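## Task

Carry the yellow bin, and no other bin, over the benches to the bench edge where two of the arms stand. Set the hook next to that bin, lying flat on the bench, with its handle sticking out past that same edge. Every other object must finish on the thing it rests on now. Nothing may count as done if a robot has to hold it there at the end. Open the grippers and move the arms away once finished.

## Robot and tools

Robots. Three identical i2rt Big YAM arms, arm1, arm2 and arm3, each with six revolute joints, a two-finger gripper and a wrist camera (arm1_cam_wrist, arm2_cam_wrist, arm3_cam_wrist). Two fixed room cameras, room_a and room_b, also watch the scene. The hand reaches roughly 1.0 m from the joint1 axis. With joints 1 and 6 at 0 and the hand level and pointing forward, the wrist camera rides on top of the hand looking toward the fingertips. Two of the arms share the edge the bin must be brought to; the scene must be read from images to tell which.

Frames. Everything is in one scene frame with origin on the floor and +z up. The hand point is midway between the fingertips; the hand's z axis runs along the fingers and the fingers close along its y axis. Each arm's foot pose is not printed. Camera calibrations (OpenCV conventions, metres, pixels of image_wh) are given for scene 1 and may be off by a few degrees and millimetres; results list cameras whose numbers change.

execute_actions(actions, cameras). actions is a list holding at most one action; an empty list just reports state and images. The action is an object keyed by arm name, each with a "joints" object. Every value there is an absolute joint target, not an offset: joint1_rad -2.879 to 2.879 (base yaw, positive counter-clockwise seen from above, 0 faces the way the foot faces); joint2_rad 0 to 3.141 (shoulder, 0 is upper arm pointing back and level, positive lifts it up and forward); joint3_rad 0 to 3.019 (elbow, 0 fully folded, positive opens); joint4_rad -1.692 to 1.57 (hand pitch, positive tips fingers up); joint5_rad -1.57 to 1.57 (hand side swing, positive to arm's right); joint6_rad -2.094 to 2.094 (hand roll, positive clockwise viewed from behind); gripper_m 0 to 0.093 metres of fingertip gap. Done tolerances are ±0.045, 0.14, 0.09, 0.055, 0.03, 0.035 rad and ±0.003 m. Each arm may list any subset of joints; all listed motions start together and finish independently, up to 15 s. Joints or arms omitted may still be driving toward earlier targets. Unknown keys or out-of-range numbers reject the whole call with no motion. cameras picks which images return (null, omitted or ["all"] gives all; [] gives none). Example: {"arm1": {"joints": {"gripper_m": 0.05}}, "arm2": {"joints": {"joint1_rad": 0.3}}}.

Results. Each robot's state comes back with joint_positions, hand pose and joint_status, plus images listed on a "pictures" line in order. joint_status words: "off_target" (rested short of target, may still push); "contact_stop" or "time_out" (joint stopped; after time_out it may keep pushing toward a target limited to 0.375, 0.375, 0.113, 0.225, 0.075, 0.3 rad from where it stands, and on_its_own names it); "not_followed" (a built-in self/inter-arm collision check refused the arm targets, shown with "joint command not followed" and a "cause:" line; the gripper part still runs, and the withheld targets may be retried on later actions). on_its_own lists joints not commanded this call; "held at" is the held target, not the position. Sending a joint its reported position relieves pushing. Very small target changes may not move a joint. If a stop is reported, later execute_actions, wait and finished_scene calls in that same reply are skipped.

wait(seconds): 0 to 10 s, no new commands, returns state and images. zoom_image(camera, region): region is [x0, y0, x1, y1] pixels of that camera's latest full image, top-left origin, at most 504 by 504. read_manual(section): only "licences", no motion. finished_scene(scene): scene 1 or 2; ends it irreversibly, reports success, and gives the next task.

Cautions. Arms do not stop on touch and can push hard; sustained pushing or holding a load heats motors. A MOTOR HOT line appears from 85 °C; at 100 °C an OVER-TEMPERATURE FAULT drops that arm (joints report "limit_stop_at_motor_heat"; resend targets later). Hard presses between arms end the run; the collision check ignores fingers, gripper housings and wrist cameras and can react late. Joints move at different speeds, so the hand path can swing wide. The scene runs while the operator thinks, with the last command held. Do not knock objects off the work area or onto the floor, and avoid drops, slips, slams and hard pushes; loose objects may be nudged occasionally. Before ending a scene, release everything and withdraw the arms so the result stands alone.

Each tool is called after "Emit:" by a JSON object that holds its "method" and its "body".

## Session

Emit:
{"method": "execute_actions", "body": {"actions": []}}

Scene clock: 0.00 s.
arm1.joint_positions: joint1_rad=-0.689 joint2_rad=+0.472 joint3_rad=+1.552 joint4_rad=-1.296 joint5_rad=-0.258 joint6_rad=+0.123 gripper_m=+0.094
arm1.joint_status: not commanded
arm1.hand: x=-0.6158 y=-0.6607 z=+1.3741 quat_wxyz=(-0.484, +0.385, -0.674, -0.403) (m; scene frame)
arm2.joint_positions: joint1_rad=-0.827 joint2_rad=+0.545 joint3_rad=+1.419 joint4_rad=-1.328 joint5_rad=-0.176 joint6_rad=-0.071 gripper_m=+0.095
arm2.joint_status: not commanded
arm2.hand: x=+0.4315 y=-0.6372 z=+1.3480 quat_wxyz=(-0.474, +0.378, -0.756, -0.245) (m; scene frame)
arm3.joint_positions: joint1_rad=-0.137 joint2_rad=+0.440 joint3_rad=+1.595 joint4_rad=-1.284 joint5_rad=+0.118 joint6_rad=+0.354 gripper_m=+0.094
arm3.joint_status: not commanded
arm3.hand: x=+0.2956 y=+1.4973 z=+1.3908 quat_wxyz=(-0.453, -0.687, -0.296, +0.485) (m; scene frame)
pictures: arm1_cam_wrist, arm2_cam_wrist, arm3_cam_wrist, room_a, room_b
Images, in order (width x height): arm1_cam_wrist 504x504, arm2_cam_wrist 504x504, arm3_cam_wrist 504x504, room_a 896x504, room_b 896x504.

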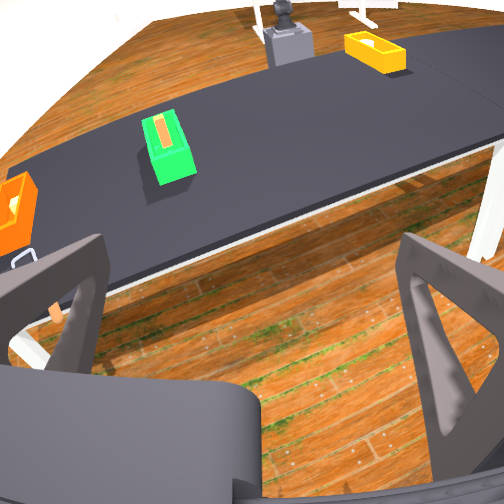

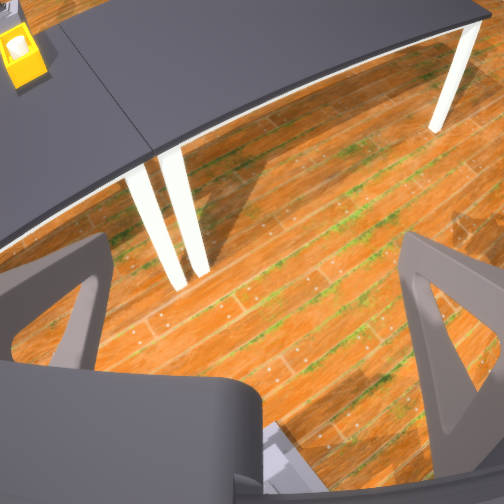

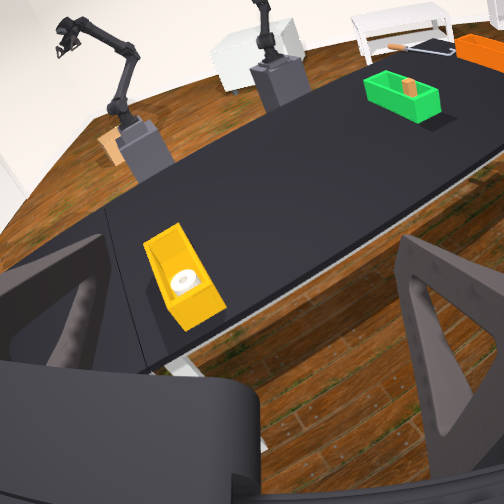

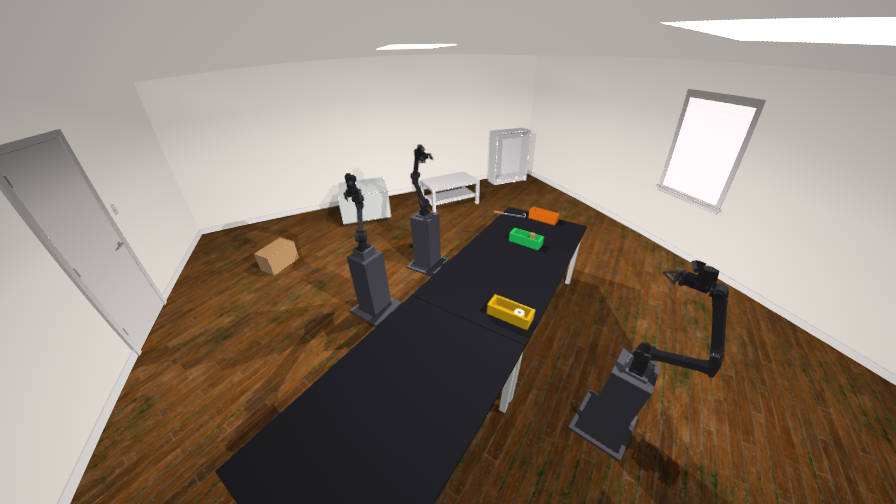

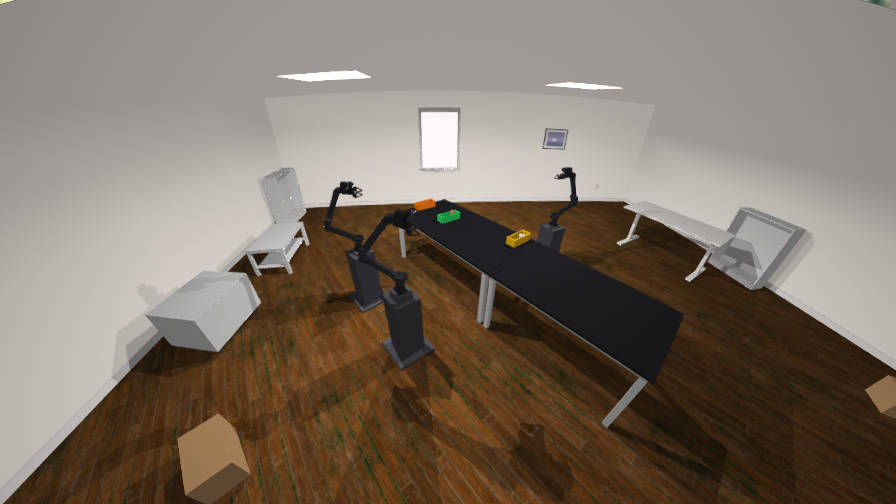

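Emit:
{"method": "zoom_image", "body": {"camera": "arm3_cam_wrist", "region": [80, 180, 280, 380]}}

Emit:
{"method": "zoom_image", "body": {"camera": "room_a", "region": [400, 180, 620, 350]}}

Emit:
{"method": "zoom_image", "body": {"camera": "arm3_cam_wrist", "region": [344, 10, 504, 130]}}

Region (80, 180, 280, 380) of arm3_cam_wrist's 504x504 image, scaled by 2.520, with more detail than that image has.

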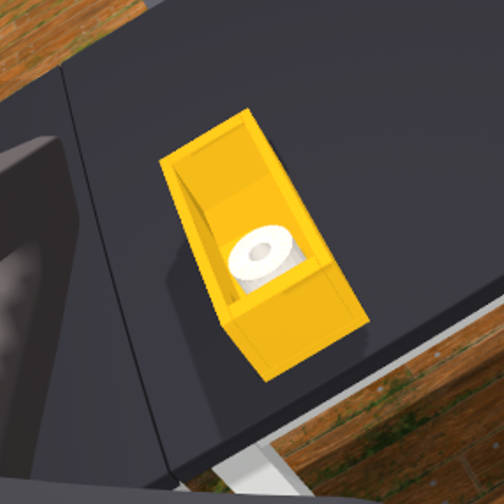

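Region (400, 180, 620, 350) of room_a's 896x504 image, scaled by 2.291, with more detail than that image has; it fills the top 389 rows of this view, and the rest is white.

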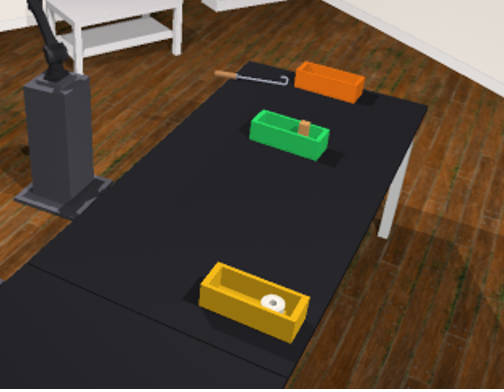

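Region (344, 10, 504, 130) of arm3_cam_wrist's 504x504 image, scaled by 3.150, with more detail than that image has; it fills the top 378 rows of this view, and the rest is white.

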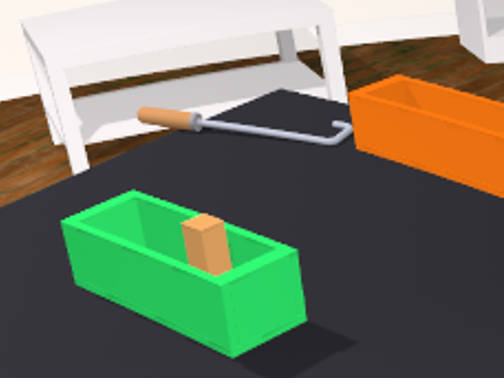

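Emit:
{"method": "execute_actions", "body": {"actions": [{"arm1":{"joints":{"joint1_rad":0.66,"joint2_rad":1.4,"joint3_rad":1.176,"joint4_rad":1.136,"joint5_rad":0.73,"joint6_rad":0}},"arm3":{"joints":{"joint1_rad":0.175,"joint2_rad":1.3,"joint3_rad":0.973,"joint4_rad":1.152,"joint5_rad":0,"joint6_rad":0,"gripper_m":0.07}}}], "cameras": []}}

Emit:
{"method": "execute_actions", "body": {"actions": [{"arm1":{"joints":{"joint2_rad":2.28}},"arm3":{"joints":{"joint2_rad":2.10}}}], "cameras": ["arm1_cam_wrist","arm3_cam_wrist","room_a"]}}

Scene clock: 92.53 s.
arm1.joint_positions: joint1_rad=+0.659 joint2_rad=+1.402 joint3_rad=+1.170 joint4_rad=+1.115 joint5_rad=+0.727 joint6_rad=+0.011 gripper_m=+0.094
arm1.joint_status: all done
arm1.hand: x=-0.9203 y=-0.3234 z=+1.3086 quat_wxyz=(-0.466, +0.149, -0.434, -0.756) (m; scene frame)
arm2.joint_positions: joint1_rad=-0.827 joint2_rad=+0.545 joint3_rad=+1.419 joint4_rad=-1.328 joint5_rad=-0.176 joint6_rad=-0.071 gripper_m=+0.095
arm2.joint_status: not commanded
arm2.hand: x=+0.4315 y=-0.6372 z=+1.3480 quat_wxyz=(-0.474, +0.378, -0.756, -0.245) (m; scene frame)
arm3.joint_positions: joint1_rad=+0.173 joint2_rad=+1.314 joint3_rad=+0.924 joint4_rad=+1.133 joint5_rad=+0.004 joint6_rad=+0.016 gripper_m=+0.070
arm3.joint_status: all done
arm3.hand: x=+0.3524 y=+1.0645 z=+1.2595 quat_wxyz=(-0.658, -0.283, -0.279, +0.639) (m; scene frame)
pictures: none
No camera images: the call's "cameras" was empty. Leave "cameras" out to get every camera's image.

Scene clock: 94.17 s.
arm1.joint_positions: joint1_rad=+0.659 joint2_rad=+2.275 joint3_rad=+1.170 joint4_rad=+1.128 joint5_rad=+0.727 joint6_rad=+0.011 gripper_m=+0.094
arm1.joint_status: all done
arm1.hand: x=-1.0298 y=-0.1987 z=+0.7624 quat_wxyz=(-0.498, +0.490, -0.501, -0.510) (m; scene frame)
arm2.joint_positions: joint1_rad=-0.827 joint2_rad=+0.545 joint3_rad=+1.419 joint4_rad=-1.328 joint5_rad=-0.176 joint6_rad=-0.071 gripper_m=+0.095
arm2.joint_status: not commanded
arm2.hand: x=+0.4315 y=-0.6372 z=+1.3480 quat_wxyz=(-0.474, +0.378, -0.756, -0.245) (m; scene frame)
arm3.joint_positions: joint1_rad=+0.173 joint2_rad=+2.098 joint3_rad=+0.950 joint4_rad=+1.144 joint5_rad=+0.004 joint6_rad=+0.015 gripper_m=+0.070
arm3.joint_status: all done
arm3.hand: x=+0.3553 y=+0.9119 z=+0.7999 quat_wxyz=(-0.508, -0.500, -0.497, +0.495) (m; scene frame)
pictures: arm1_cam_wrist, arm3_cam_wrist, room_a
camera_calibration (this result's frames):
arm1_cam_wrist: T_world_to_cam=[[0.999563, -0.00494121, -0.0291511, 1.05192], [-0.0265944, -0.581099, -0.813398, 0.48172], [-0.0129205, 0.813818, -0.580977, 0.71571], [0, 0, 0, 1]] pos_world=[-1.0294, -0.297333, 0.838305]
arm3_cam_wrist: T_world_to_cam=[[-0.999836, 0.00917622, -0.015605, 0.355007], [0.018039, 0.577468, -0.816214, 0.125854], [0.00152163, -0.816362, -0.577539, 1.32991], [0, 0, 0, 1]] pos_world=[0.350655, 1.00975, 0.876336]
Images, in order (width x height): arm1_cam_wrist 504x504, arm3_cam_wrist 504x504, room_a 896x504.

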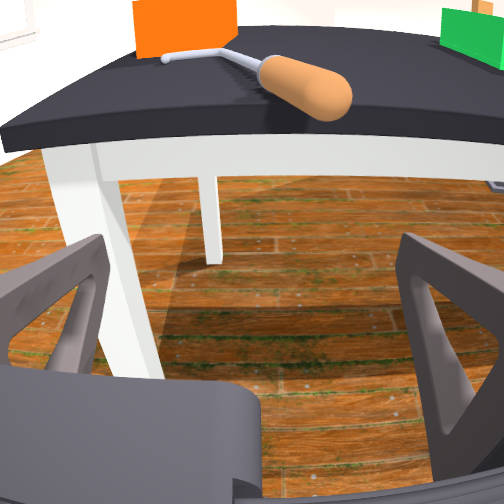

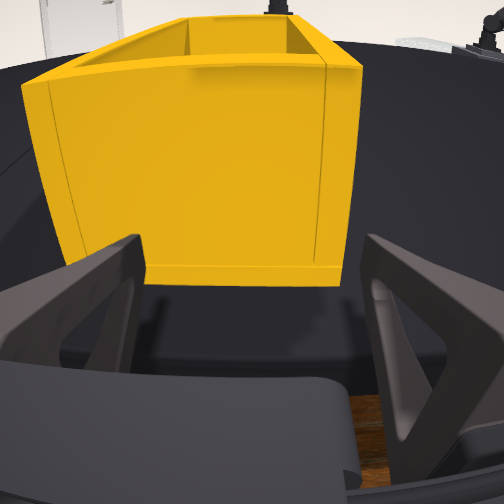

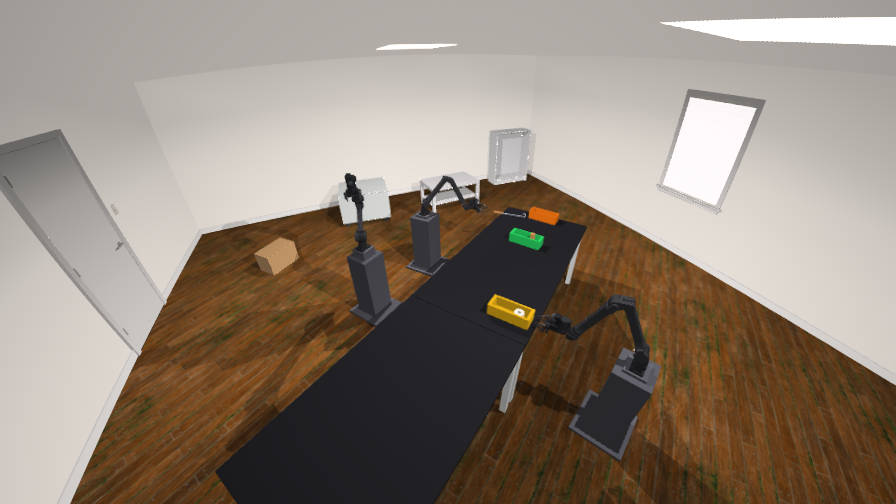

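Emit:
{"method": "execute_actions", "body": {"actions": [{"arm1":{"joints":{"joint1_rad":0.403,"joint2_rad":2.219,"joint3_rad":1.135,"joint4_rad":1.095,"joint5_rad":0.227}},"arm3":{"joints":{"joint1_rad":0.205}}}], "cameras": ["arm1_cam_wrist"]}}

Emit:
{"method": "execute_actions", "body": {"actions": [{"arm3":{"joints":{"joint2_rad":2.25,"joint3_rad":1.38,"joint4_rad":0.894}}}], "cameras": ["arm3_cam_wrist","room_a"]}}

Scene clock: 118.10 s.
arm1.joint_positions: joint1_rad=+0.398 joint2_rad=+2.225 joint3_rad=+1.143 joint4_rad=+1.115 joint5_rad=+0.229 joint6_rad=+0.011 gripper_m=+0.094
arm1.joint_status: all done
arm1.hand: x=-0.9468 y=-0.1251 z=+0.7852 quat_wxyz=(-0.439, +0.544, -0.434, -0.568) (m; scene frame)
arm2.joint_positions: joint1_rad=-0.827 joint2_rad=+0.545 joint3_rad=+1.419 joint4_rad=-1.328 joint5_rad=-0.176 joint6_rad=-0.071 gripper_m=+0.095
arm2.joint_status: not commanded
arm2.hand: x=+0.4315 y=-0.6372 z=+1.3480 quat_wxyz=(-0.474, +0.378, -0.756, -0.245) (m; scene frame)
arm3.joint_positions: joint1_rad=+0.205 joint2_rad=+2.098 joint3_rad=+0.950 joint4_rad=+1.144 joint5_rad=+0.004 joint6_rad=+0.015 gripper_m=+0.070
arm3.joint_status: all done
arm3.hand: x=+0.3769 y=+0.9125 z=+0.8000 quat_wxyz=(-0.516, -0.492, -0.505, +0.487) (m; scene frame)
pictures: arm1_cam_wrist
camera_calibration (this result's frames):
arm1_cam_wrist: T_world_to_cam=[[0.972749, 0.230818, -0.0219528, 0.968427], [0.11375, -0.557588, -0.822287, 0.687992], [-0.202039, 0.797382, -0.568649, 0.479386], [0, 0, 0, 1]] pos_world=[-0.923441, -0.222168, 0.85959]
Images, in order (width x height): arm1_cam_wrist 504x504.

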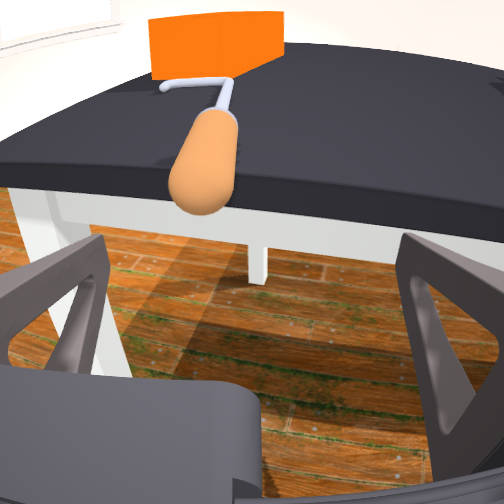

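Scene clock: 119.20 s.
arm1.joint_positions: joint1_rad=+0.398 joint2_rad=+2.225 joint3_rad=+1.143 joint4_rad=+1.115 joint5_rad=+0.229 joint6_rad=+0.011 gripper_m=+0.094
arm1.joint_status: not commanded
arm1.hand: x=-0.9468 y=-0.1251 z=+0.7852 quat_wxyz=(-0.439, +0.544, -0.434, -0.568) (m; scene frame)
arm2.joint_positions: joint1_rad=-0.827 joint2_rad=+0.545 joint3_rad=+1.419 joint4_rad=-1.328 joint5_rad=-0.176 joint6_rad=-0.071 gripper_m=+0.095
arm2.joint_status: not commanded
arm2.hand: x=+0.4315 y=-0.6372 z=+1.3480 quat_wxyz=(-0.474, +0.378, -0.756, -0.245) (m; scene frame)
arm3.joint_positions: joint1_rad=+0.206 joint2_rad=+2.229 joint3_rad=+1.338 joint4_rad=+0.907 joint5_rad=+0.005 joint6_rad=-0.013 gripper_m=+0.070
arm3.joint_status: all done
arm3.hand: x=+0.3829 y=+0.7936 z=+0.8217 quat_wxyz=(-0.514, -0.480, -0.507, +0.498) (m; scene frame)
pictures: arm3_cam_wrist, room_a
camera_calibration (this result's frames):
arm3_cam_wrist: T_world_to_cam=[[-0.999676, -0.0224152, 0.0121011, 0.386214], [-0.0226016, 0.561394, -0.82724, 0.248793], [0.0117493, -0.827245, -0.561718, 1.23761], [0, 0, 0, 1]] pos_world=[0.37717, 0.892789, 0.896324]
Images, in order (width x height): arm3_cam_wrist 504x504, room_a 896x504.

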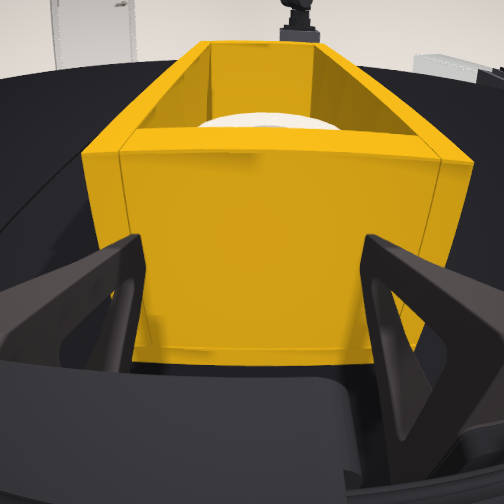

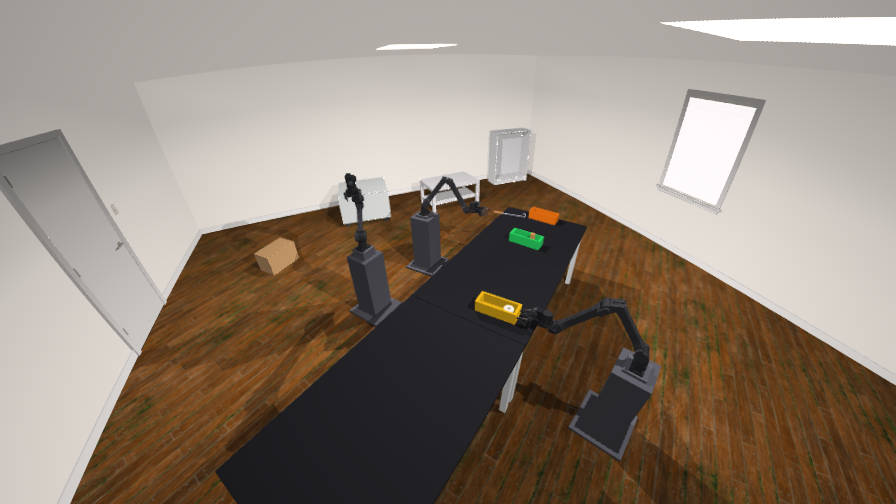

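Emit:
{"method": "execute_actions", "body": {"actions": [{"arm1":{"joints":{"joint1_rad":0.41,"joint2_rad":2.33,"joint3_rad":1.385,"joint4_rad":0.94}},"arm3":{"joints":{"joint2_rad":2.51,"joint3_rad":1.9,"joint4_rad":0.61}}}], "cameras": ["arm1_cam_wrist","arm3_cam_wrist","room_a"]}}

Scene clock: 133.20 s.
arm1.joint_positions: joint1_rad=+0.398 joint2_rad=+2.312 joint3_rad=+1.354 joint4_rad=+0.959 joint5_rad=+0.229 joint6_rad=+0.011 gripper_m=+0.094
arm1.joint_status: all done
arm1.hand: x=-0.9746 y=-0.0701 z=+0.7758 quat_wxyz=(-0.435, +0.554, -0.439, -0.558) (m; scene frame)
arm2.joint_positions: joint1_rad=-0.827 joint2_rad=+0.545 joint3_rad=+1.419 joint4_rad=-1.328 joint5_rad=-0.176 joint6_rad=-0.071 gripper_m=+0.095
arm2.joint_status: not commanded
arm2.hand: x=+0.4315 y=-0.6372 z=+1.3480 quat_wxyz=(-0.474, +0.378, -0.756, -0.245) (m; scene frame)
arm3.joint_positions: joint1_rad=+0.205 joint2_rad=+2.482 joint3_rad=+1.844 joint4_rad=+0.623 joint5_rad=+0.003 joint6_rad=-0.002 gripper_m=+0.070
arm3.joint_status: all done
arm3.hand: x=+0.3886 y=+0.6712 z=+0.8051 quat_wxyz=(-0.509, -0.490, -0.512, +0.488) (m; scene frame)
pictures: arm1_cam_wrist, arm3_cam_wrist, room_a
camera_calibration (this result's frames):
arm1_cam_wrist: T_world_to_cam=[[0.973039, 0.230196, -0.0143117, 0.976851], [0.125723, -0.581411, -0.803838, 0.70984], [-0.193361, 0.780366, -0.594676, 0.451983], [0, 0, 0, 1]] pos_world=[-0.952362, -0.164871, 0.85336]
arm3_cam_wrist: T_world_to_cam=[[-0.999703, -0.0243105, 0.00179057, 0.399017], [-0.0157316, 0.587318, -0.809203, 0.269298], [0.0186205, -0.808991, -0.587526, 1.13282], [0, 0, 0, 1]] pos_world=[0.382041, 0.767977, 0.882764]
Images, in order (width x height): arm1_cam_wrist 504x504, arm3_cam_wrist 504x504, room_a 896x504.

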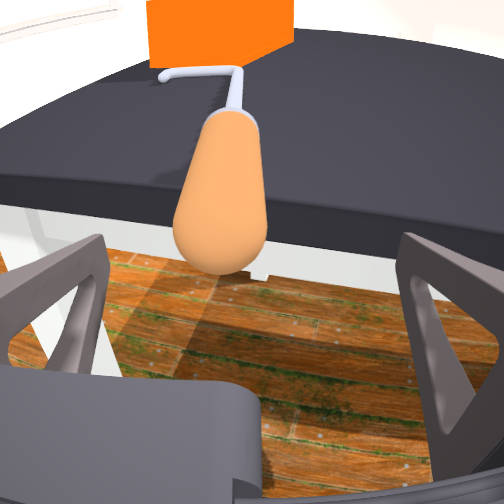

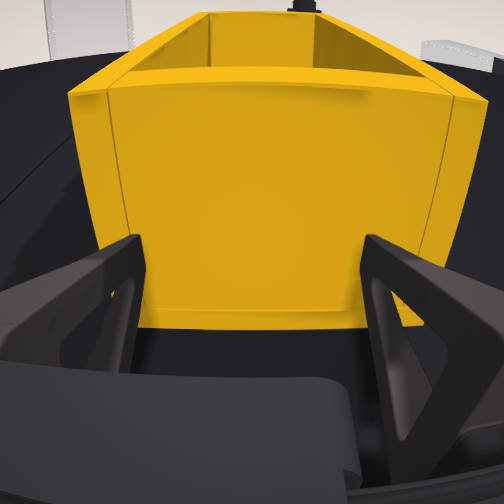

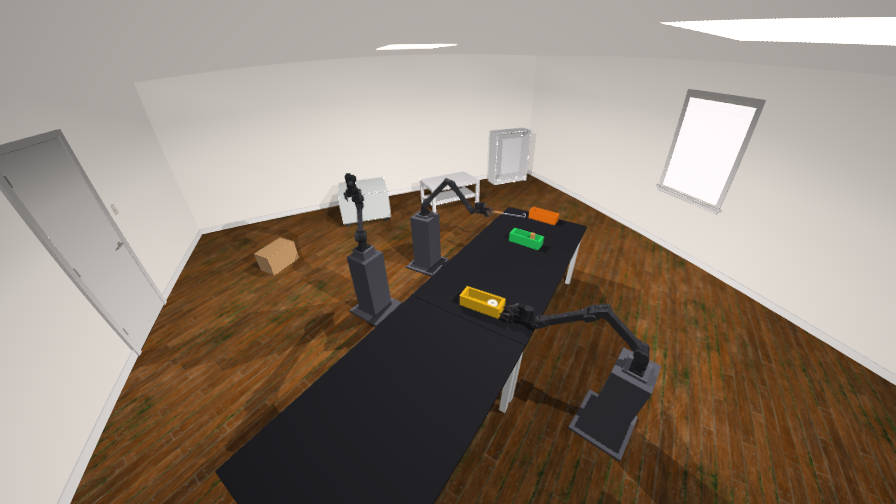

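Emit:
{"method": "execute_actions", "body": {"actions": [{"arm1":{"joints":{"joint2_rad":2.415,"joint3_rad":1.59,"joint4_rad":0.82}},"arm3":{"joints":{"joint2_rad":2.68,"joint3_rad":2.33,"joint4_rad":0.375}}}], "cameras": ["arm1_cam_wrist","arm3_cam_wrist"]}}

Scene clock: 145.83 s.
arm1.joint_positions: joint1_rad=+0.398 joint2_rad=+2.391 joint3_rad=+1.553 joint4_rad=+0.839 joint5_rad=+0.229 joint6_rad=+0.011 gripper_m=+0.094
arm1.joint_status: all done
arm1.hand: x=-0.9986 y=-0.0225 z=+0.7797 quat_wxyz=(-0.435, +0.554, -0.439, -0.558) (m; scene frame)
arm2.joint_positions: joint1_rad=-0.827 joint2_rad=+0.545 joint3_rad=+1.419 joint4_rad=-1.328 joint5_rad=-0.176 joint6_rad=-0.071 gripper_m=+0.095
arm2.joint_status: not commanded
arm2.hand: x=+0.4315 y=-0.6372 z=+1.3480 quat_wxyz=(-0.474, +0.378, -0.756, -0.245) (m; scene frame)
arm3.joint_positions: joint1_rad=+0.205 joint2_rad=+2.661 joint3_rad=+2.278 joint4_rad=+0.386 joint5_rad=+0.003 joint6_rad=-0.002 gripper_m=+0.070
arm3.joint_status: all done
arm3.hand: x=+0.3920 y=+0.5978 z=+0.8316 quat_wxyz=(-0.514, -0.486, -0.508, +0.492) (m; scene frame)
pictures: arm1_cam_wrist, arm3_cam_wrist
camera_calibration (this result's frames):
arm1_cam_wrist: T_world_to_cam=[[0.973036, 0.230202, -0.0144007, 0.989406], [0.125586, -0.581137, -0.804057, 0.743631], [-0.193464, 0.780569, -0.594377, 0.412199], [0, 0, 0, 1]] pos_world=[-0.976372, -0.117361, 0.857172]
arm3_cam_wrist: T_world_to_cam=[[-0.999705, -0.024259, 0.0013805, 0.40089], [-0.0150225, 0.57242, -0.819823, 0.35138], [0.0190978, -0.819601, -0.572616, 1.08275], [0, 0, 0, 1]] pos_world=[0.385372, 0.696009, 0.907513]
Images, in order (width x height): arm1_cam_wrist 504x504, arm3_cam_wrist 504x504.

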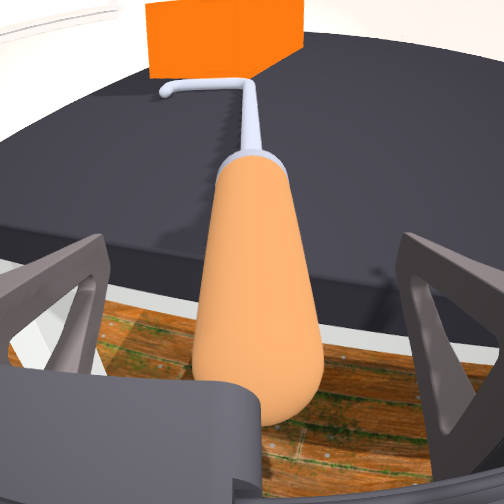

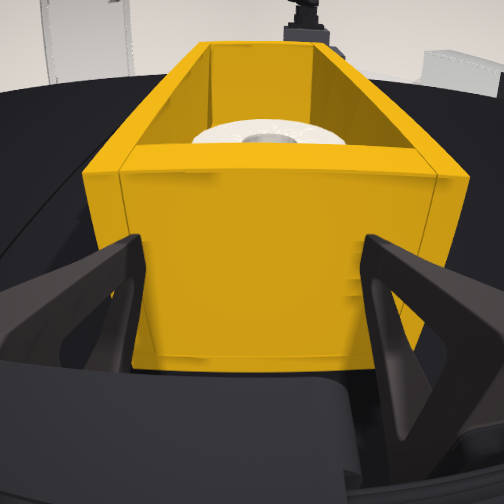

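Emit:
{"method": "execute_actions", "body": {"actions": [{"arm1":{"joints":{"gripper_m":0.0}},"arm3":{"joints":{"joint2_rad":1.6}}}], "cameras": []}}

Emit:
{"method": "execute_actions", "body": {"actions": [{"arm1":{"joints":{"joint2_rad":2.0,"joint4_rad":0.5}},"arm3":{"joints":{"joint2_rad":0.6,"joint3_rad":1.2,"joint4_rad":-0.8}}}], "cameras": ["arm1_cam_wrist","room_a"]}}

Scene clock: 155.47 s.
arm1.joint_positions: joint1_rad=+0.398 joint2_rad=+2.391 joint3_rad=+1.553 joint4_rad=+0.839 joint5_rad=+0.229 joint6_rad=+0.011 gripper_m=+0.028
arm1.joint_status: gripper_m off_target (ended at +0.028, target +0.000)
arm1.hand: x=-0.9986 y=-0.0225 z=+0.7797 quat_wxyz=(-0.435, +0.554, -0.439, -0.558) (m; scene frame)
arm2.joint_positions: joint1_rad=-0.827 joint2_rad=+0.545 joint3_rad=+1.419 joint4_rad=-1.328 joint5_rad=-0.176 joint6_rad=-0.071 gripper_m=+0.095
arm2.joint_status: not commanded
arm2.hand: x=+0.4315 y=-0.6372 z=+1.3480 quat_wxyz=(-0.474, +0.378, -0.756, -0.245) (m; scene frame)
arm3.joint_positions: joint1_rad=+0.205 joint2_rad=+1.616 joint3_rad=+2.298 joint4_rad=+0.377 joint5_rad=+0.003 joint6_rad=-0.002 gripper_m=+0.070
arm3.joint_status: all done
arm3.hand: x=+0.3689 y=+1.0706 z=+1.6845 quat_wxyz=(-0.700, -0.173, -0.179, +0.669) (m; scene frame)
pictures: none
No camera images: the call's "cameras" was empty. Leave "cameras" out to get every camera's image.

Scene clock: 157.13 s.
arm1.joint_positions: joint1_rad=+0.398 joint2_rad=+2.005 joint3_rad=+1.553 joint4_rad=+0.493 joint5_rad=+0.228 joint6_rad=+0.009 gripper_m=+0.028
arm1.joint_status: all done
arm1.hand: x=-0.9933 y=-0.0355 z=+1.0132 quat_wxyz=(-0.441, +0.542, -0.432, -0.570) (m; scene frame)
arm2.joint_positions: joint1_rad=-0.827 joint2_rad=+0.545 joint3_rad=+1.419 joint4_rad=-1.328 joint5_rad=-0.176 joint6_rad=-0.071 gripper_m=+0.095
arm2.joint_status: not commanded
arm2.hand: x=+0.4315 y=-0.6372 z=+1.3480 quat_wxyz=(-0.474, +0.378, -0.756, -0.245) (m; scene frame)
arm3.joint_positions: joint1_rad=+0.205 joint2_rad=+0.607 joint3_rad=+1.178 joint4_rad=-0.790 joint5_rad=+0.003 joint6_rad=-0.002 gripper_m=+0.070
arm3.joint_status: all done
arm3.hand: x=+0.3596 y=+1.2800 z=+1.2772 quat_wxyz=(-0.455, -0.537, -0.562, +0.435) (m; scene frame)
pictures: arm1_cam_wrist, room_a
camera_calibration (this result's frames):
arm1_cam_wrist: T_world_to_cam=[[0.972549, 0.231674, -0.0218062, 0.997592], [0.112847, -0.551518, -0.826495, 0.934314], [-0.203503, 0.801346, -0.562522, 0.520652], [0, 0, 0, 1]] pos_world=[-0.969688, -0.133047, 1.08684]
Images, in order (width x height): arm1_cam_wrist 504x504, room_a 896x504.

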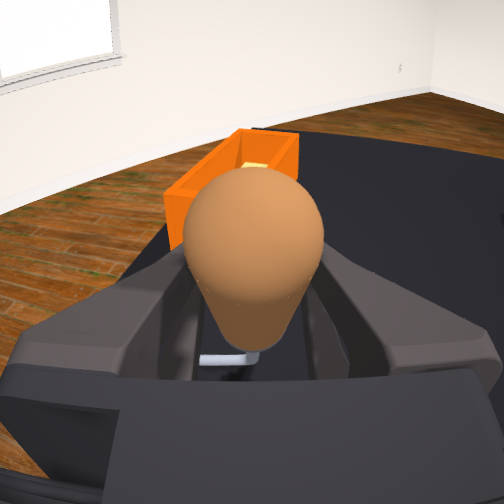

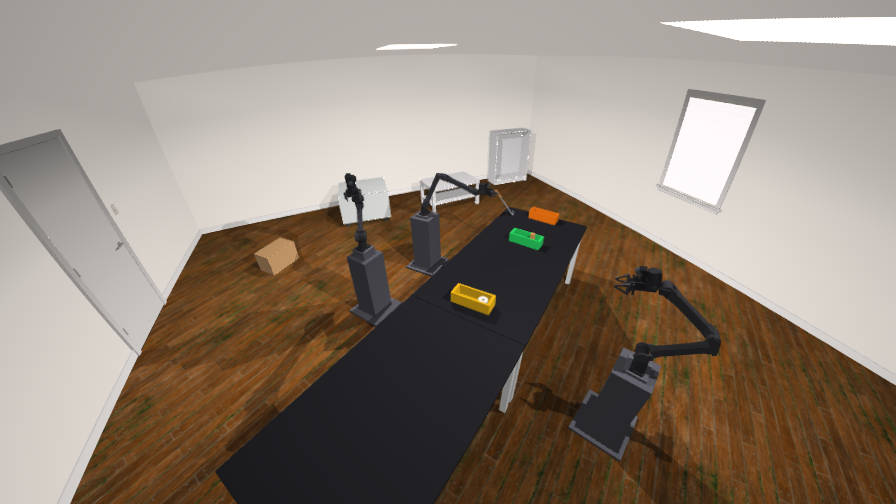

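Emit:
{"method": "execute_actions", "body": {"actions": [{"arm1":{"joints":{"joint2_rad":2.40,"joint4_rad":0.845}}}], "cameras": ["arm1_cam_wrist"]}}

Emit:
{"method": "execute_actions", "body": {"actions": [{"arm1":{"joints":{"joint6_rad":1.57}}}], "cameras": ["arm1_cam_wrist"]}}

Emit:
{"method": "execute_actions", "body": {"actions": [{"arm1":{"joints":{"joint2_rad":2.0,"joint4_rad":0.5}}}], "cameras": ["arm1_cam_wrist","room_a"]}}

Scene clock: 172.30 s.
arm1.joint_positions: joint1_rad=+0.400 joint2_rad=+2.402 joint3_rad=+1.575 joint4_rad=+0.842 joint5_rad=+0.226 joint6_rad=+0.008 gripper_m=+0.028
arm1.joint_status: all done
arm1.hand: x=-1.0030 y=-0.0185 z=+0.7822 quat_wxyz=(-0.436, +0.551, -0.435, -0.563) (m; scene frame)
arm2.joint_positions: joint1_rad=-0.827 joint2_rad=+0.545 joint3_rad=+1.419 joint4_rad=-1.328 joint5_rad=-0.176 joint6_rad=-0.071 gripper_m=+0.095
arm2.joint_status: not commanded
arm2.hand: x=+0.4315 y=-0.6372 z=+1.3480 quat_wxyz=(-0.474, +0.378, -0.756, -0.245) (m; scene frame)
arm3.joint_positions: joint1_rad=+0.205 joint2_rad=+0.607 joint3_rad=+1.178 joint4_rad=-0.790 joint5_rad=+0.003 joint6_rad=-0.002 gripper_m=+0.070
arm3.joint_status: not commanded
arm3.hand: x=+0.3596 y=+1.2800 z=+1.2772 quat_wxyz=(-0.455, -0.537, -0.562, +0.435) (m; scene frame)
pictures: arm1_cam_wrist
camera_calibration (this result's frames):
arm1_cam_wrist: T_world_to_cam=[[0.971915, 0.234862, -0.0148972, 0.992105], [0.125331, -0.570149, -0.811925, 0.754682], [-0.199184, 0.787255, -0.583571, 0.395658], [0, 0, 0, 1]] pos_world=[-0.980018, -0.11421, 0.85842]
Images, in order (width x height): arm1_cam_wrist 504x504.

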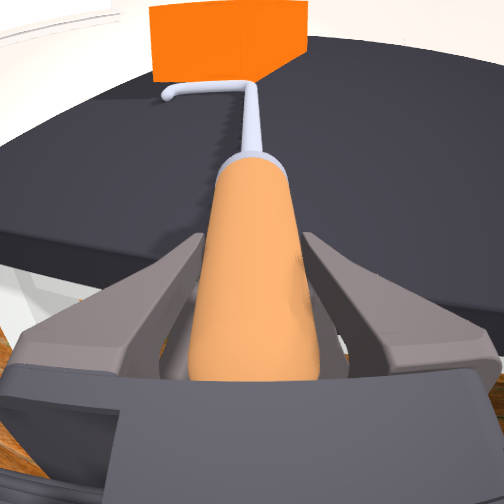

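Scene clock: 174.47 s.
arm1.joint_positions: joint1_rad=+0.400 joint2_rad=+2.402 joint3_rad=+1.575 joint4_rad=+0.834 joint5_rad=+0.227 joint6_rad=+1.551 gripper_m=+0.028
arm1.joint_status: all done
arm1.hand: x=-1.0028 y=-0.0184 z=+0.7802 quat_wxyz=(+0.078, +0.093, -0.699, -0.705) (m; scene frame)
arm2.joint_positions: joint1_rad=-0.827 joint2_rad=+0.545 joint3_rad=+1.419 joint4_rad=-1.328 joint5_rad=-0.176 joint6_rad=-0.071 gripper_m=+0.095
arm2.joint_status: not commanded
arm2.hand: x=+0.4315 y=-0.6372 z=+1.3480 quat_wxyz=(-0.474, +0.378, -0.756, -0.245) (m; scene frame)
arm3.joint_positions: joint1_rad=+0.205 joint2_rad=+0.607 joint3_rad=+1.178 joint4_rad=-0.790 joint5_rad=+0.003 joint6_rad=-0.002 gripper_m=+0.070
arm3.joint_status: not commanded
arm3.hand: x=+0.3596 y=+1.2800 z=+1.2772 quat_wxyz=(-0.455, -0.537, -0.562, +0.435) (m; scene frame)
pictures: arm1_cam_wrist
camera_calibration (this result's frames):
arm1_cam_wrist: T_world_to_cam=[[0.0145971, 0.00259426, -0.99989, 0.796069], [-0.637806, -0.770114, -0.0113092, -0.640539], [-0.770059, 0.637901, -0.00958682, -0.62858], [0, 0, 0, 1]] pos_world=[-0.904204, -0.0943818, 0.782711]
Images, in order (width x height): arm1_cam_wrist 504x504.

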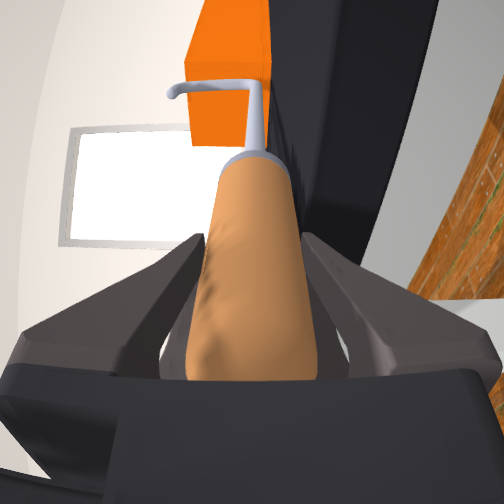

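Scene clock: 176.07 s.
arm1.joint_positions: joint1_rad=+0.400 joint2_rad=+2.018 joint3_rad=+1.565 joint4_rad=+0.484 joint5_rad=+0.227 joint6_rad=+1.554 gripper_m=+0.028
arm1.joint_status: all done
arm1.hand: x=-0.9964 y=-0.0325 z=+1.0075 quat_wxyz=(+0.082, +0.088, -0.691, -0.713) (m; scene frame)
arm2.joint_positions: joint1_rad=-0.827 joint2_rad=+0.545 joint3_rad=+1.419 joint4_rad=-1.328 joint5_rad=-0.176 joint6_rad=-0.071 gripper_m=+0.095
arm2.joint_status: not commanded
arm2.hand: x=+0.4315 y=-0.6372 z=+1.3480 quat_wxyz=(-0.474, +0.378, -0.756, -0.245) (m; scene frame)
arm3.joint_positions: joint1_rad=+0.205 joint2_rad=+0.607 joint3_rad=+1.178 joint4_rad=-0.790 joint5_rad=+0.003 joint6_rad=-0.002 gripper_m=+0.070
arm3.joint_status: not commanded
arm3.hand: x=+0.3596 y=+1.2800 z=+1.2772 quat_wxyz=(-0.455, -0.537, -0.562, +0.435) (m; scene frame)
pictures: arm1_cam_wrist, room_a
camera_calibration (this result's frames):
arm1_cam_wrist: T_world_to_cam=[[0.000413617, 0.0239712, -0.999713, 1.00967], [-0.637923, -0.769873, -0.018724, -0.637366], [-0.7701, 0.637747, 0.0149733, -0.637243], [0, 0, 0, 1]] pos_world=[-0.897749, -0.108494, 1.00699]
Images, in order (width x height): arm1_cam_wrist 504x504, room_a 896x504.

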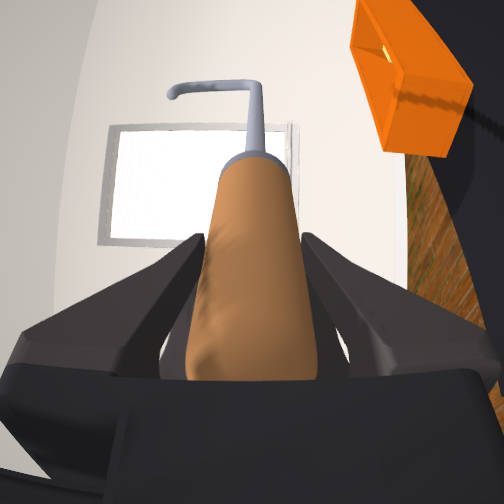

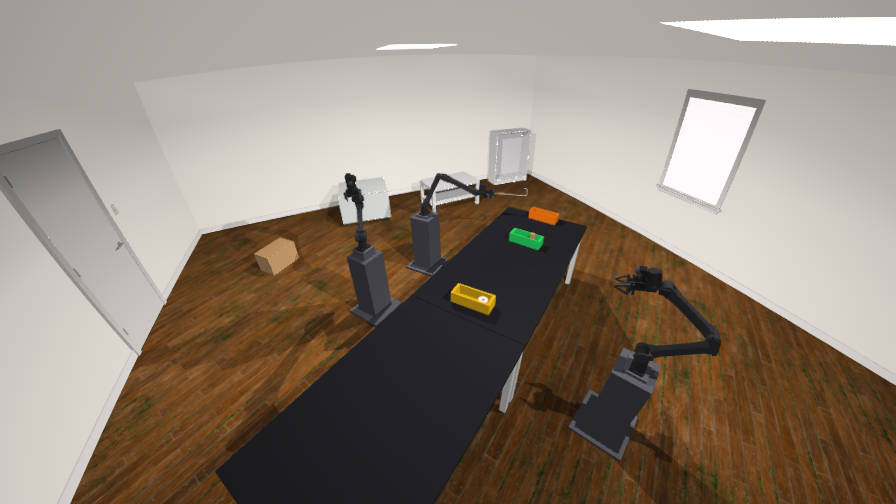

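Emit:
{"method": "execute_actions", "body": {"actions": [{"arm1":{"joints":{"joint1_rad":-0.752,"joint5_rad":-0.684,"joint2_rad":2.3,"joint3_rad":2.0,"joint4_rad":0.33}}}], "cameras": []}}

Emit:
{"method": "execute_actions", "body": {"actions": [{"arm1":{"joints":{"joint2_rad":2.55,"joint4_rad":0.58}}}], "cameras": ["arm1_cam_wrist","room_a"]}}

Scene clock: 185.57 s.
arm1.joint_positions: joint1_rad=-0.747 joint2_rad=+2.356 joint3_rad=+1.933 joint4_rad=+0.307 joint5_rad=-0.684 joint6_rad=+1.587 gripper_m=+0.028
arm1.joint_status: all done
arm1.hand: x=-0.1800 y=-0.0291 z=+0.8964 quat_wxyz=(+0.032, -0.028, -0.738, -0.674) (m; scene frame)
arm2.joint_positions: joint1_rad=-0.827 joint2_rad=+0.545 joint3_rad=+1.419 joint4_rad=-1.328 joint5_rad=-0.176 joint6_rad=-0.071 gripper_m=+0.095
arm2.joint_status: not commanded
arm2.hand: x=+0.4315 y=-0.6372 z=+1.3480 quat_wxyz=(-0.474, +0.378, -0.756, -0.245) (m; scene frame)
arm3.joint_positions: joint1_rad=+0.205 joint2_rad=+0.607 joint3_rad=+1.178 joint4_rad=-0.790 joint5_rad=+0.003 joint6_rad=-0.002 gripper_m=+0.070
arm3.joint_status: not commanded
arm3.hand: x=+0.3596 y=+1.2800 z=+1.2772 quat_wxyz=(-0.455, -0.537, -0.562, +0.435) (m; scene frame)
pictures: none
No camera images: the call's "cameras" was empty. Leave "cameras" out to get every camera's image.

Scene clock: 186.63 s.
arm1.joint_positions: joint1_rad=-0.747 joint2_rad=+2.557 joint3_rad=+1.947 joint4_rad=+0.567 joint5_rad=-0.685 joint6_rad=+1.577 gripper_m=+0.029
arm1.joint_status: all done
arm1.hand: x=-0.1776 y=-0.0263 z=+0.7822 quat_wxyz=(+0.013, -0.008, -0.719, -0.695) (m; scene frame)
arm2.joint_positions: joint1_rad=-0.827 joint2_rad=+0.545 joint3_rad=+1.419 joint4_rad=-1.328 joint5_rad=-0.176 joint6_rad=-0.071 gripper_m=+0.095
arm2.joint_status: not commanded
arm2.hand: x=+0.4315 y=-0.6372 z=+1.3480 quat_wxyz=(-0.474, +0.378, -0.756, -0.245) (m; scene frame)
arm3.joint_positions: joint1_rad=+0.205 joint2_rad=+0.607 joint3_rad=+1.178 joint4_rad=-0.790 joint5_rad=+0.003 joint6_rad=-0.002 gripper_m=+0.070
arm3.joint_status: not commanded
arm3.hand: x=+0.3596 y=+1.2800 z=+1.2772 quat_wxyz=(-0.455, -0.537, -0.562, +0.435) (m; scene frame)
pictures: arm1_cam_wrist, room_a
camera_calibration (this result's frames):
arm1_cam_wrist: T_world_to_cam=[[-0.0357569, -0.0399242, -0.998563, 0.774943], [-0.798539, -0.599643, 0.0525692, -0.194305], [-0.60088, 0.799271, -0.0104397, 0.0468858], [0, 0, 0, 1]] pos_world=[-0.0992777, -0.123049, 0.784533]
Images, in order (width x height): arm1_cam_wrist 504x504, room_a 896x504.

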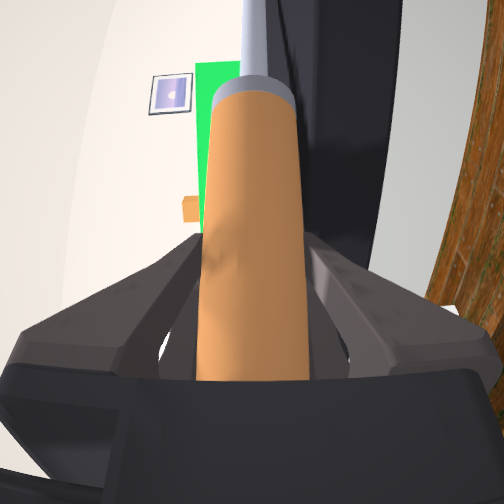

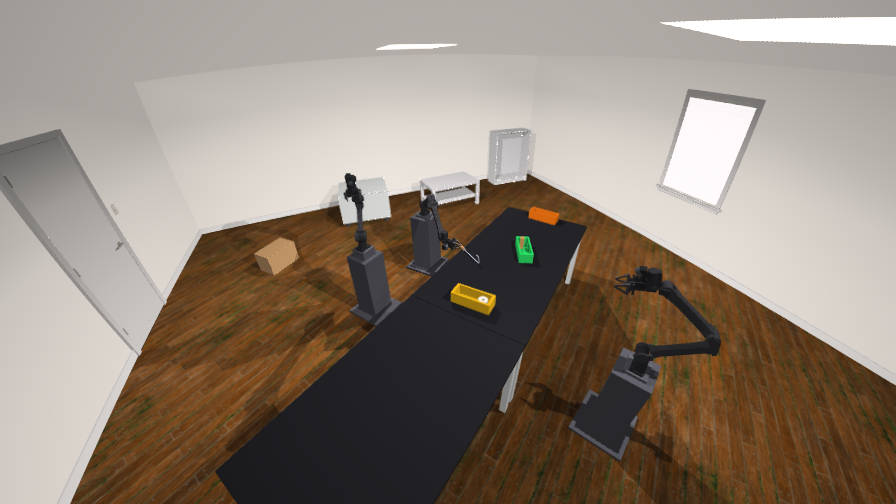

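Emit:
{"method": "execute_actions", "body": {"actions": [{"arm1":{"joints":{"joint6_rad":0}}}], "cameras": ["arm1_cam_wrist"]}}

Emit:
{"method": "execute_actions", "body": {"actions": [{"arm1":{"joints":{"gripper_m":0.093}}}], "cameras": ["arm1_cam_wrist"]}}

Scene clock: 194.30 s.
arm1.joint_positions: joint1_rad=-0.747 joint2_rad=+2.557 joint3_rad=+1.947 joint4_rad=+0.567 joint5_rad=-0.688 joint6_rad=+0.011 gripper_m=+0.028
arm1.joint_status: all done
arm1.hand: x=-0.1782 y=-0.0264 z=+0.7819 quat_wxyz=(-0.480, +0.502, -0.514, -0.503) (m; scene frame)
arm2.joint_positions: joint1_rad=-0.827 joint2_rad=+0.545 joint3_rad=+1.419 joint4_rad=-1.328 joint5_rad=-0.176 joint6_rad=-0.071 gripper_m=+0.095
arm2.joint_status: not commanded
arm2.hand: x=+0.4315 y=-0.6372 z=+1.3480 quat_wxyz=(-0.474, +0.378, -0.756, -0.245) (m; scene frame)
arm3.joint_positions: joint1_rad=+0.205 joint2_rad=+0.607 joint3_rad=+1.178 joint4_rad=-0.790 joint5_rad=+0.003 joint6_rad=-0.002 gripper_m=+0.070
arm3.joint_status: not commanded
arm3.hand: x=+0.3596 y=+1.2800 z=+1.2772 quat_wxyz=(-0.455, -0.537, -0.562, +0.435) (m; scene frame)
pictures: arm1_cam_wrist
camera_calibration (this result's frames):
arm1_cam_wrist: T_world_to_cam=[[0.999152, 0.00352439, -0.0410258, 0.211519], [-0.0299528, -0.621469, -0.782866, 0.594806], [-0.0282554, 0.783431, -0.620836, 0.62542], [0, 0, 0, 1]] pos_world=[-0.175852, -0.121066, 0.862615]
Images, in order (width x height): arm1_cam_wrist 504x504.

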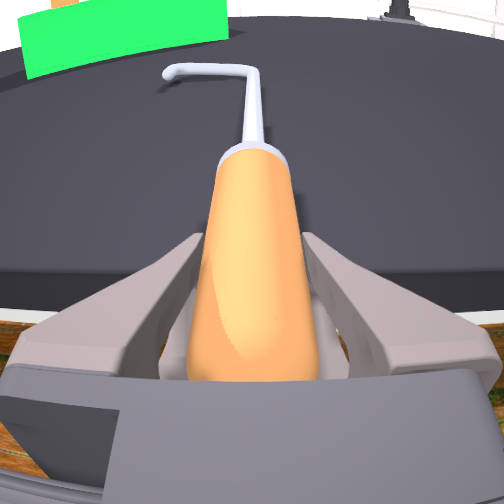

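Scene clock: 195.00 s.
arm1.joint_positions: joint1_rad=-0.747 joint2_rad=+2.557 joint3_rad=+1.951 joint4_rad=+0.567 joint5_rad=-0.687 joint6_rad=+0.011 gripper_m=+0.093
arm1.joint_status: all done
arm1.hand: x=-0.1774 y=-0.0257 z=+0.7842 quat_wxyz=(-0.482, +0.502, -0.513, -0.503) (m; scene frame)
arm2.joint_positions: joint1_rad=-0.827 joint2_rad=+0.545 joint3_rad=+1.419 joint4_rad=-1.328 joint5_rad=-0.176 joint6_rad=-0.071 gripper_m=+0.095
arm2.joint_status: not commanded
arm2.hand: x=+0.4315 y=-0.6372 z=+1.3480 quat_wxyz=(-0.474, +0.378, -0.756, -0.245) (m; scene frame)
arm3.joint_positions: joint1_rad=+0.205 joint2_rad=+0.607 joint3_rad=+1.178 joint4_rad=-0.790 joint5_rad=+0.003 joint6_rad=-0.002 gripper_m=+0.070
arm3.joint_status: not commanded
arm3.hand: x=+0.3596 y=+1.2800 z=+1.2772 quat_wxyz=(-0.455, -0.537, -0.562, +0.435) (m; scene frame)
pictures: arm1_cam_wrist
camera_calibration (this result's frames):
arm1_cam_wrist: T_world_to_cam=[[0.999262, 0.00214027, -0.0383409, 0.208676], [-0.0287924, -0.618888, -0.784952, 0.598984], [-0.0254087, 0.785477, -0.618369, 0.624955], [0, 0, 0, 1]] pos_world=[-0.175397, -0.12063, 0.864627]
Images, in order (width x height): arm1_cam_wrist 504x504.

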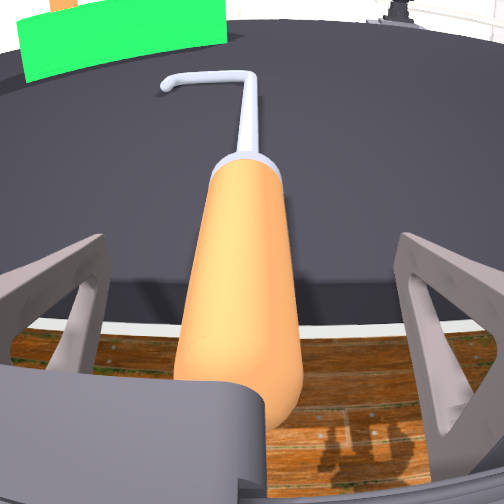

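Emit:
{"method": "execute_actions", "body": {"actions": [{"arm1":{"joints":{"joint2_rad":1.6}},"arm2":{"joints":{"joint1_rad":0,"joint2_rad":1.2,"joint3_rad":2.03,"joint4_rad":0.52,"joint5_rad":0.693,"joint6_rad":0}}}], "cameras": []}}

Emit:
{"method": "execute_actions", "body": {"actions": [{"arm1":{"joints":{"joint1_rad":0.5,"joint2_rad":0.6,"joint3_rad":1.2,"joint4_rad":-0.8,"joint5_rad":0}}}], "cameras": []}}

Emit:
{"method": "execute_actions", "body": {"actions": [{"arm2":{"joints":{"joint1_rad":0.692,"joint2_rad":2.48}}}], "cameras": ["arm2_cam_wrist","room_a"]}}

Scene clock: 208.50 s.
arm1.joint_positions: joint1_rad=-0.747 joint2_rad=+1.608 joint3_rad=+1.999 joint4_rad=+0.583 joint5_rad=-0.683 joint6_rad=+0.011 gripper_m=+0.093
arm1.joint_status: all done
arm1.hand: x=-0.3814 y=-0.2769 z=+1.5498 quat_wxyz=(-0.767, +0.409, -0.112, -0.481) (m; scene frame)
arm2.joint_positions: joint1_rad=-0.001 joint2_rad=+1.187 joint3_rad=+2.015 joint4_rad=+0.511 joint5_rad=+0.690 joint6_rad=-0.012 gripper_m=+0.095
arm2.joint_status: all done
arm2.hand: x=+0.4154 y=-0.5439 z=+1.7663 quat_wxyz=(-0.692, -0.158, -0.314, -0.630) (m; scene frame)
arm3.joint_positions: joint1_rad=+0.205 joint2_rad=+0.607 joint3_rad=+1.178 joint4_rad=-0.790 joint5_rad=+0.003 joint6_rad=-0.002 gripper_m=+0.070
arm3.joint_status: not commanded
arm3.hand: x=+0.3596 y=+1.2800 z=+1.2772 quat_wxyz=(-0.455, -0.537, -0.562, +0.435) (m; scene frame)
pictures: none
No camera images: the call's "cameras" was empty. Leave "cameras" out to get every camera's image.

Scene clock: 210.23 s.
arm1.joint_positions: joint1_rad=+0.490 joint2_rad=+0.595 joint3_rad=+1.211 joint4_rad=-0.780 joint5_rad=-0.003 joint6_rad=+0.010 gripper_m=+0.093
arm1.joint_status: all done
arm1.hand: x=-0.8155 y=-0.5372 z=+1.3048 quat_wxyz=(-0.310, +0.666, -0.371, -0.567) (m; scene frame)
arm2.joint_positions: joint1_rad=-0.001 joint2_rad=+1.187 joint3_rad=+2.015 joint4_rad=+0.511 joint5_rad=+0.690 joint6_rad=-0.012 gripper_m=+0.095
arm2.joint_status: not commanded
arm2.hand: x=+0.4154 y=-0.5439 z=+1.7663 quat_wxyz=(-0.692, -0.158, -0.314, -0.630) (m; scene frame)
arm3.joint_positions: joint1_rad=+0.205 joint2_rad=+0.607 joint3_rad=+1.178 joint4_rad=-0.790 joint5_rad=+0.003 joint6_rad=-0.002 gripper_m=+0.070
arm3.joint_status: not commanded
arm3.hand: x=+0.3596 y=+1.2800 z=+1.2772 quat_wxyz=(-0.455, -0.537, -0.562, +0.435) (m; scene frame)
pictures: none
No camera images: the call's "cameras" was empty. Leave "cameras" out to get every camera's image.

Scene clock: 212.13 s.
arm1.joint_positions: joint1_rad=+0.490 joint2_rad=+0.595 joint3_rad=+1.211 joint4_rad=-0.780 joint5_rad=-0.003 joint6_rad=+0.010 gripper_m=+0.093
arm1.joint_status: not commanded
arm1.hand: x=-0.8155 y=-0.5372 z=+1.3048 quat_wxyz=(-0.310, +0.666, -0.371, -0.567) (m; scene frame)
arm2.joint_positions: joint1_rad=+0.686 joint2_rad=+2.483 joint3_rad=+2.000 joint4_rad=+0.514 joint5_rad=+0.691 joint6_rad=-0.011 gripper_m=+0.095
arm2.joint_status: all done
arm2.hand: x=-0.1851 y=-0.0221 z=+0.9133 quat_wxyz=(-0.505, +0.492, -0.496, -0.508) (m; scene frame)
arm3.joint_positions: joint1_rad=+0.205 joint2_rad=+0.607 joint3_rad=+1.178 joint4_rad=-0.790 joint5_rad=+0.003 joint6_rad=-0.002 gripper_m=+0.070
arm3.joint_status: not commanded
arm3.hand: x=+0.3596 y=+1.2800 z=+1.2772 quat_wxyz=(-0.455, -0.537, -0.562, +0.435) (m; scene frame)
pictures: arm2_cam_wrist, room_a
camera_calibration (this result's frames):
arm2_cam_wrist: T_world_to_cam=[[0.999574, 0.0107068, -0.0271632, 0.214168], [-0.0162911, -0.567528, -0.823193, 0.736839], [-0.0242297, 0.823284, -0.567112, 0.651717], [0, 0, 0, 1]] pos_world=[-0.186282, -0.120665, 0.981974]
Images, in order (width x height): arm2_cam_wrist 504x504, room_a 896x504.

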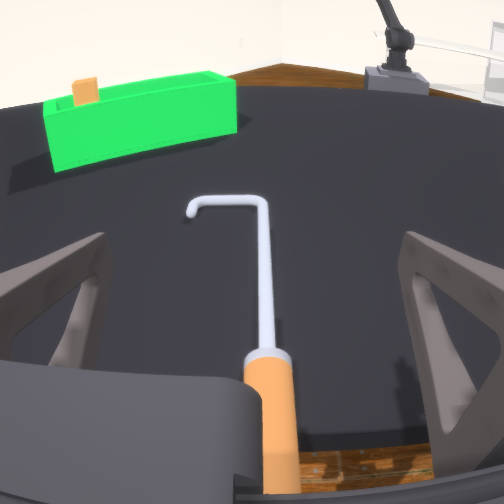

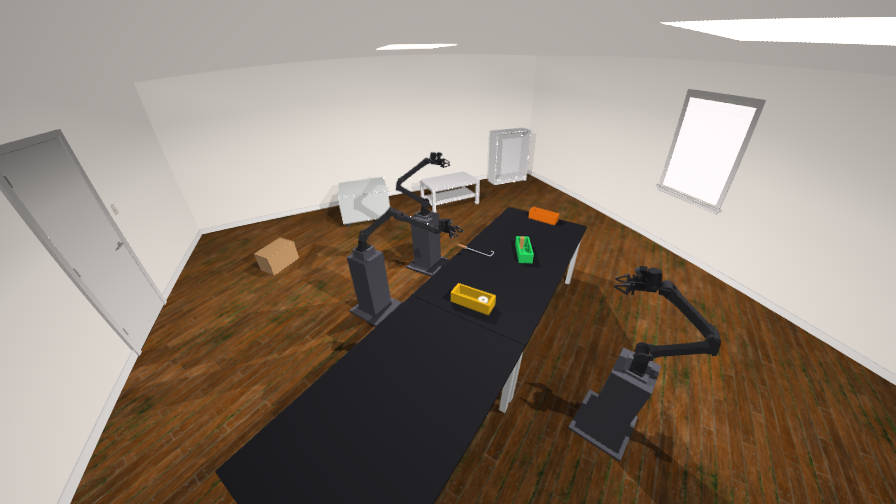

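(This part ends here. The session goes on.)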